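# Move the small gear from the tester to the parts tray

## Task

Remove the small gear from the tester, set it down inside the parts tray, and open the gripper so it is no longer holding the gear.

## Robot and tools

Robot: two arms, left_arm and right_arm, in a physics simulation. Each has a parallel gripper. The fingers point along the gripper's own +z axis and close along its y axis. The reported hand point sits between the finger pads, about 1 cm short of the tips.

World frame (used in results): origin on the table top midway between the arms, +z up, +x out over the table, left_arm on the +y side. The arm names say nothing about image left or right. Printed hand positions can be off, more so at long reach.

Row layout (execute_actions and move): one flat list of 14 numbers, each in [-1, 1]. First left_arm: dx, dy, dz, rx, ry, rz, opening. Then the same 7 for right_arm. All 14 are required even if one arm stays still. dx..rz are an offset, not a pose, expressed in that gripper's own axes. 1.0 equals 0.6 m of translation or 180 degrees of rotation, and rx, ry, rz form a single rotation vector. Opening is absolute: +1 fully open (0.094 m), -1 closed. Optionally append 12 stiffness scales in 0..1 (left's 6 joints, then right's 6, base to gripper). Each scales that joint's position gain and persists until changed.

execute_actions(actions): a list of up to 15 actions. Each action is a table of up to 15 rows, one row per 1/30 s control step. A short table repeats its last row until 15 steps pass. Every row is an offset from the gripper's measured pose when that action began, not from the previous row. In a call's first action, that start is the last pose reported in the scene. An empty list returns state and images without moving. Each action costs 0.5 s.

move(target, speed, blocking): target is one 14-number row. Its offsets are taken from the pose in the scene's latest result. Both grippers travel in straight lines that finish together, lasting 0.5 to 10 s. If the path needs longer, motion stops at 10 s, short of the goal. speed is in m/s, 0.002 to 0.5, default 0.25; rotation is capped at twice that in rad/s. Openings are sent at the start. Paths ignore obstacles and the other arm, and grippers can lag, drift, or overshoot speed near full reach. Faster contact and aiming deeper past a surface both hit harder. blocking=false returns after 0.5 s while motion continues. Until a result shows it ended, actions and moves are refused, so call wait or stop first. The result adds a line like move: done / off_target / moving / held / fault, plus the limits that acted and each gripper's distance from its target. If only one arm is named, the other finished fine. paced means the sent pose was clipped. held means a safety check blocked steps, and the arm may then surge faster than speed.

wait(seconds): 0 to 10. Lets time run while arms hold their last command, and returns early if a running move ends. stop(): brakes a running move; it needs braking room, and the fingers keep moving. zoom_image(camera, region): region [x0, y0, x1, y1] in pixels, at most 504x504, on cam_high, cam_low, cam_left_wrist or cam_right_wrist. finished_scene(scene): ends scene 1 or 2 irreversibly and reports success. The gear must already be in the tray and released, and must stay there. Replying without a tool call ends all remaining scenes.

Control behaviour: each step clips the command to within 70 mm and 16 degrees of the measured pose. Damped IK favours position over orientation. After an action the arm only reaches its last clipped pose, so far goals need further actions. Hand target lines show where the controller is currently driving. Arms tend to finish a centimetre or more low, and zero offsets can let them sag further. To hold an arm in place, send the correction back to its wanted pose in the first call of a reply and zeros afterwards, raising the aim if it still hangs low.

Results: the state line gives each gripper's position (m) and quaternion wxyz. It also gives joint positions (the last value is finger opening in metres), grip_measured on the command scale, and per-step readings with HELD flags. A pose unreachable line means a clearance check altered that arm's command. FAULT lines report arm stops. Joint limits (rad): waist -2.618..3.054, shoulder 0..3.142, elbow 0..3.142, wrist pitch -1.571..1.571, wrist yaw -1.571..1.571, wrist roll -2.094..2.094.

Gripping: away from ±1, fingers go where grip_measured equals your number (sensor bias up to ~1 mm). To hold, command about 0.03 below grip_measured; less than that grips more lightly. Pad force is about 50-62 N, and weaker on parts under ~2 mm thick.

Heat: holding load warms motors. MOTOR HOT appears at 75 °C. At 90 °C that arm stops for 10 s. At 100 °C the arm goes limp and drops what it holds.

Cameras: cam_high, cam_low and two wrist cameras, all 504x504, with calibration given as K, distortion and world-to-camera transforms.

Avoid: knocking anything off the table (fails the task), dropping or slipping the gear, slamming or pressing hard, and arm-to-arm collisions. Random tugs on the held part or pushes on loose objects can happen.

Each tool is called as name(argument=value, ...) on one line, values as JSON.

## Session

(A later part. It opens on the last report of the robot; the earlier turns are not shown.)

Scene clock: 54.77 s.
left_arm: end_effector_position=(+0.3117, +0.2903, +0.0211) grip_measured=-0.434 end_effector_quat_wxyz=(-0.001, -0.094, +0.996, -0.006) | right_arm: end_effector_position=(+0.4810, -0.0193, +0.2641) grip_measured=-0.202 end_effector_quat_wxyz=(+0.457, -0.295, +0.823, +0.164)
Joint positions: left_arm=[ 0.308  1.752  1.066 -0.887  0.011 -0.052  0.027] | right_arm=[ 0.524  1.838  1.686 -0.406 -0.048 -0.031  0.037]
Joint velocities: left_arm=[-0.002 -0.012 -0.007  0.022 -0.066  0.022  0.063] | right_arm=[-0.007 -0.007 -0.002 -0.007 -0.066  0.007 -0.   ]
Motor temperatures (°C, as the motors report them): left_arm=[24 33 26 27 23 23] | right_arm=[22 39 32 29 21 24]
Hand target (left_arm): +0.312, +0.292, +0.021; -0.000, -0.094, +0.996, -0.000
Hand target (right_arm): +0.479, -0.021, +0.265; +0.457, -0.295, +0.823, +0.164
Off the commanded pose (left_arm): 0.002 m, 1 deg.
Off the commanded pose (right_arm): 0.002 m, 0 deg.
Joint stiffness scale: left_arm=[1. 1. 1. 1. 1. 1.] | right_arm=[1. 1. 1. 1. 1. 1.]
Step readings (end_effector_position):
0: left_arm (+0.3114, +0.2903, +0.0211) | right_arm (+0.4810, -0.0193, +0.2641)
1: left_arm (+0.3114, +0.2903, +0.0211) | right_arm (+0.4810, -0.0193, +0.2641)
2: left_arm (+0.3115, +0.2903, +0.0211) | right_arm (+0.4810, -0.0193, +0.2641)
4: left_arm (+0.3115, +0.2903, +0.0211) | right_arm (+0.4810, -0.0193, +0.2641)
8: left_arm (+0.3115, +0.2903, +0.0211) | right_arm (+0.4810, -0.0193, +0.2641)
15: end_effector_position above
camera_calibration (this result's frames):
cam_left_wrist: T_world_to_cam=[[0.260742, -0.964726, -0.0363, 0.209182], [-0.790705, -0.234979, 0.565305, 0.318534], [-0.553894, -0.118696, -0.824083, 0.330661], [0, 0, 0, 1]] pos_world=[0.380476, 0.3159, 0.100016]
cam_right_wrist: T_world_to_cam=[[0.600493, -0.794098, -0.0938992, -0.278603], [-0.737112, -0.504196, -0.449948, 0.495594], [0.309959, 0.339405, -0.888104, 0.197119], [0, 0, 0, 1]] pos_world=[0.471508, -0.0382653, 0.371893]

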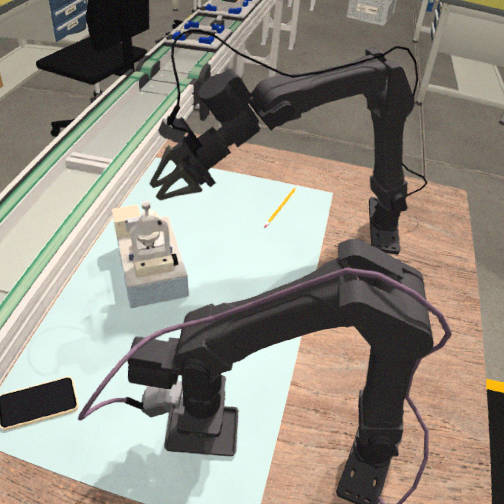

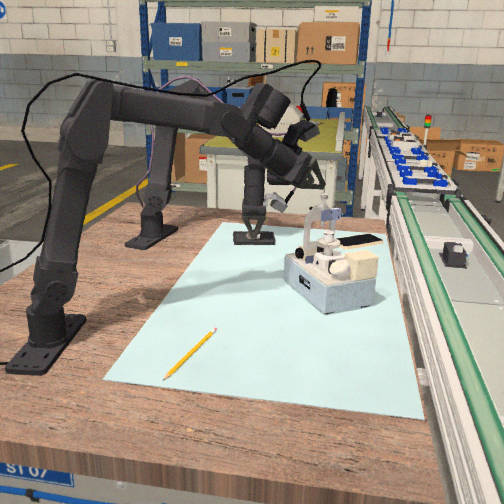

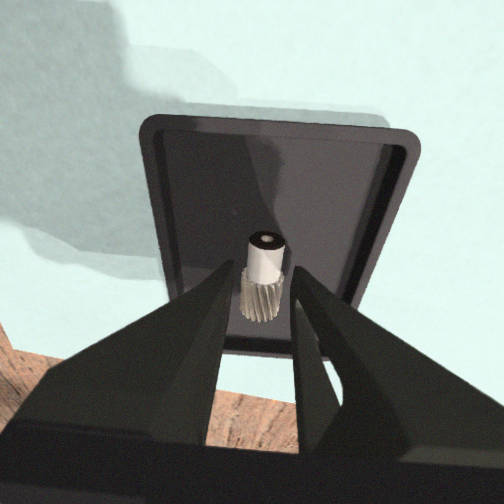

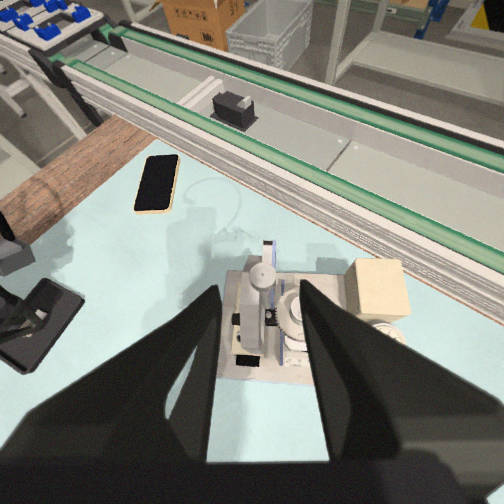

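The gear was already resting on the tray floor and didn't move on release. Now I'll lift the gripper clear.

execute_actions(actions=[[[-0.001,0.003,-0.002,-0.0035,0.0,0.0,-0.36,0.0,0.0,-0.004,0.0,0.0,0.0,-0.2],[-0.001,0.003,-0.006,-0.0035,0.0,0.0,-0.32,0.0,0.0,-0.004,0.0,0.0,0.0,-0.2],[-0.001,0.003,-0.012,-0.0035,0.0,0.0,-0.28,0.0,0.0,-0.004,0.0,0.0,0.0,-0.2],[-0.001,0.003,-0.02,-0.0035,0.0,0.0,-0.24,0.0,0.0,-0.004,0.0,0.0,0.0,-0.2],[-0.001,0.003,-0.029,-0.0035,0.0,0.0,-0.2,0.0,0.0,-0.004,0.0,0.0,0.0,-0.2],[-0.001,0.003,-0.039,-0.0035,0.0,0.0,-0.2,0.0,0.0,-0.004,0.0,0.0,0.0,-0.2],[-0.001,0.003,-0.05,-0.0035,0.0,0.0,-0.2,0.0,0.0,-0.004,0.0,0.0,0.0,-0.2],[-0.001,0.003,-0.061,-0.0035,0.0,0.0,-0.2,0.0,0.0,-0.004,0.0,0.0,0.0,-0.2],[-0.001,0.003,-0.071,-0.0035,0.0,0.0,-0.2,0.0,0.0,-0.004,0.0,0.0,0.0,-0.2],[-0.001,0.003,-0.08,-0.0035,0.0,0.0,-0.2,0.0,0.0,-0.004,0.0,0.0,0.0,-0.2],[-0.001,0.003,-0.088,-0.0035,0.0,0.0,-0.2,0.0,0.0,-0.004,0.0,0.0,0.0,-0.2],[-0.001,0.003,-0.094,-0.0035,0.0,0.0,-0.2,0.0,0.0,-0.004,0.0,0.0,0.0,-0.2],[-0.001,0.003,-0.098,-0.0035,0.0,0.0,-0.2,0.0,0.0,-0.004,0.0,0.0,0.0,-0.2],[-0.001,0.003,-0.1,-0.0035,0.0,0.0,-0.2,0.0,0.0,-0.004,0.0,0.0,0.0,-0.2]]])

Scene clock: 55.70 s.
left_arm: end_effector_position=(+0.3220, +0.2918, +0.0717) grip_measured=-0.203 end_effector_quat_wxyz=(+0.018, -0.094, +0.995, -0.005) | right_arm: end_effector_position=(+0.4810, -0.0193, +0.2641) grip_measured=-0.202 end_effector_quat_wxyz=(+0.457, -0.295, +0.823, +0.164)
Joint positions: left_arm=[ 0.308  1.689  1.205 -1.051  0.011 -0.052  0.037] | right_arm=[ 0.524  1.838  1.686 -0.406 -0.048 -0.031  0.037]
Joint velocities: left_arm=[-0.007 -0.144  0.291 -0.315  0.066  0.022 -0.001] | right_arm=[ 0.012 -0.012  0.002 -0.11  -0.066  0.037 -0.   ]
Motor temperatures (°C, as the motors report them): left_arm=[24 33 26 27 23 23] | right_arm=[22 39 32 29 21 24]
Hand target (left_arm): +0.312, +0.292, +0.081; -0.000, -0.094, +0.996, -0.000
Hand target (right_arm): +0.479, -0.021, +0.265; +0.457, -0.295, +0.823, +0.164
Off the commanded pose (left_arm): 0.014 m, 2 deg.
Off the commanded pose (right_arm): 0.002 m, 0 deg.
Joint stiffness scale: left_arm=[1. 1. 1. 1. 1. 1.] | right_arm=[1. 1. 1. 1. 1. 1.]
Step readings (end_effector_position):
0: left_arm (+0.3117, +0.2903, +0.0211) | right_arm (+0.4810, -0.0193, +0.2641)
1: left_arm (+0.3117, +0.2903, +0.0211) | right_arm (+0.4810, -0.0193, +0.2641)
2: left_arm (+0.3117, +0.2903, +0.0211) | right_arm (+0.4810, -0.0193, +0.2641)
4: left_arm (+0.3108, +0.2902, +0.0214) | right_arm (+0.4810, -0.0193, +0.2641)
8: left_arm (+0.3102, +0.2902, +0.0312) | right_arm (+0.4810, -0.0193, +0.2641)
15: end_effector_position above
camera_calibration (this result's frames):
cam_left_wrist: T_world_to_cam=[[0.262045, -0.964548, -0.0313108, 0.208854], [-0.811882, -0.237877, 0.533163, 0.30842], [-0.521709, -0.114292, -0.845433, 0.368191], [0, 0, 0, 1]] pos_world=[0.38776, 0.316897, 0.153382]
cam_right_wrist: T_world_to_cam=[[0.600493, -0.794098, -0.0938992, -0.278603], [-0.737112, -0.504196, -0.449948, 0.495594], [0.309959, 0.339405, -0.888104, 0.197119], [0, 0, 0, 1]] pos_world=[0.471508, -0.0382653, 0.371893]

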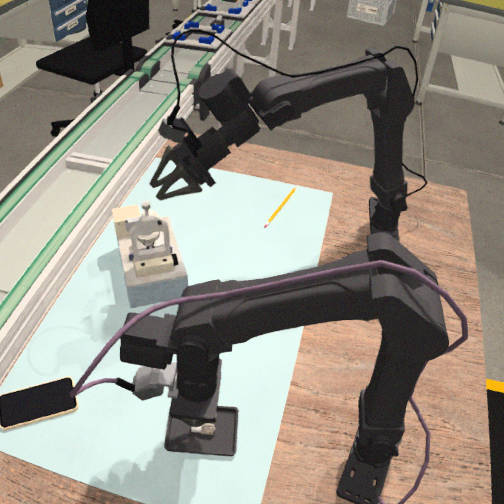

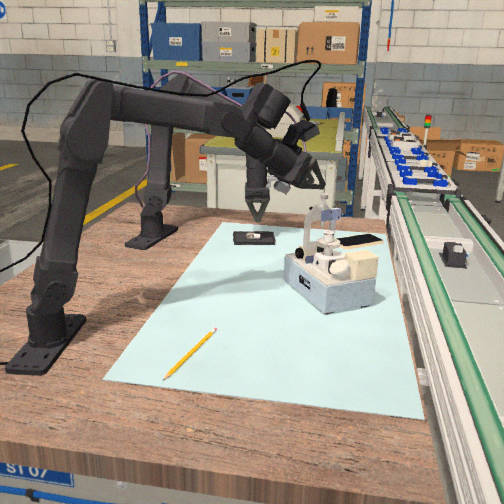

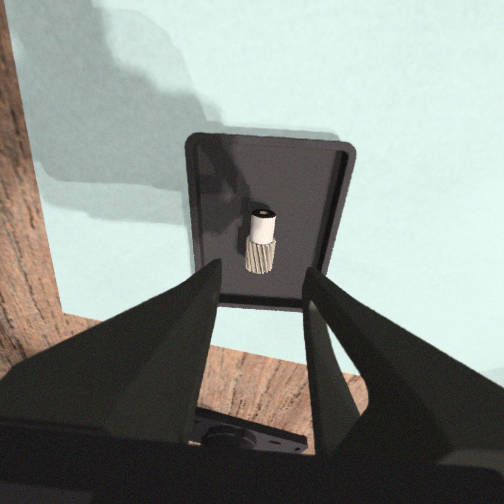

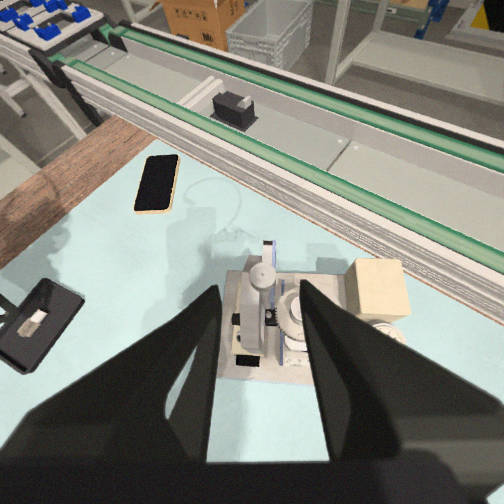

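The gear is lying in the middle of the tray and both grippers have let go.

finished_scene(scene=2)

The scene is finished: the task was done.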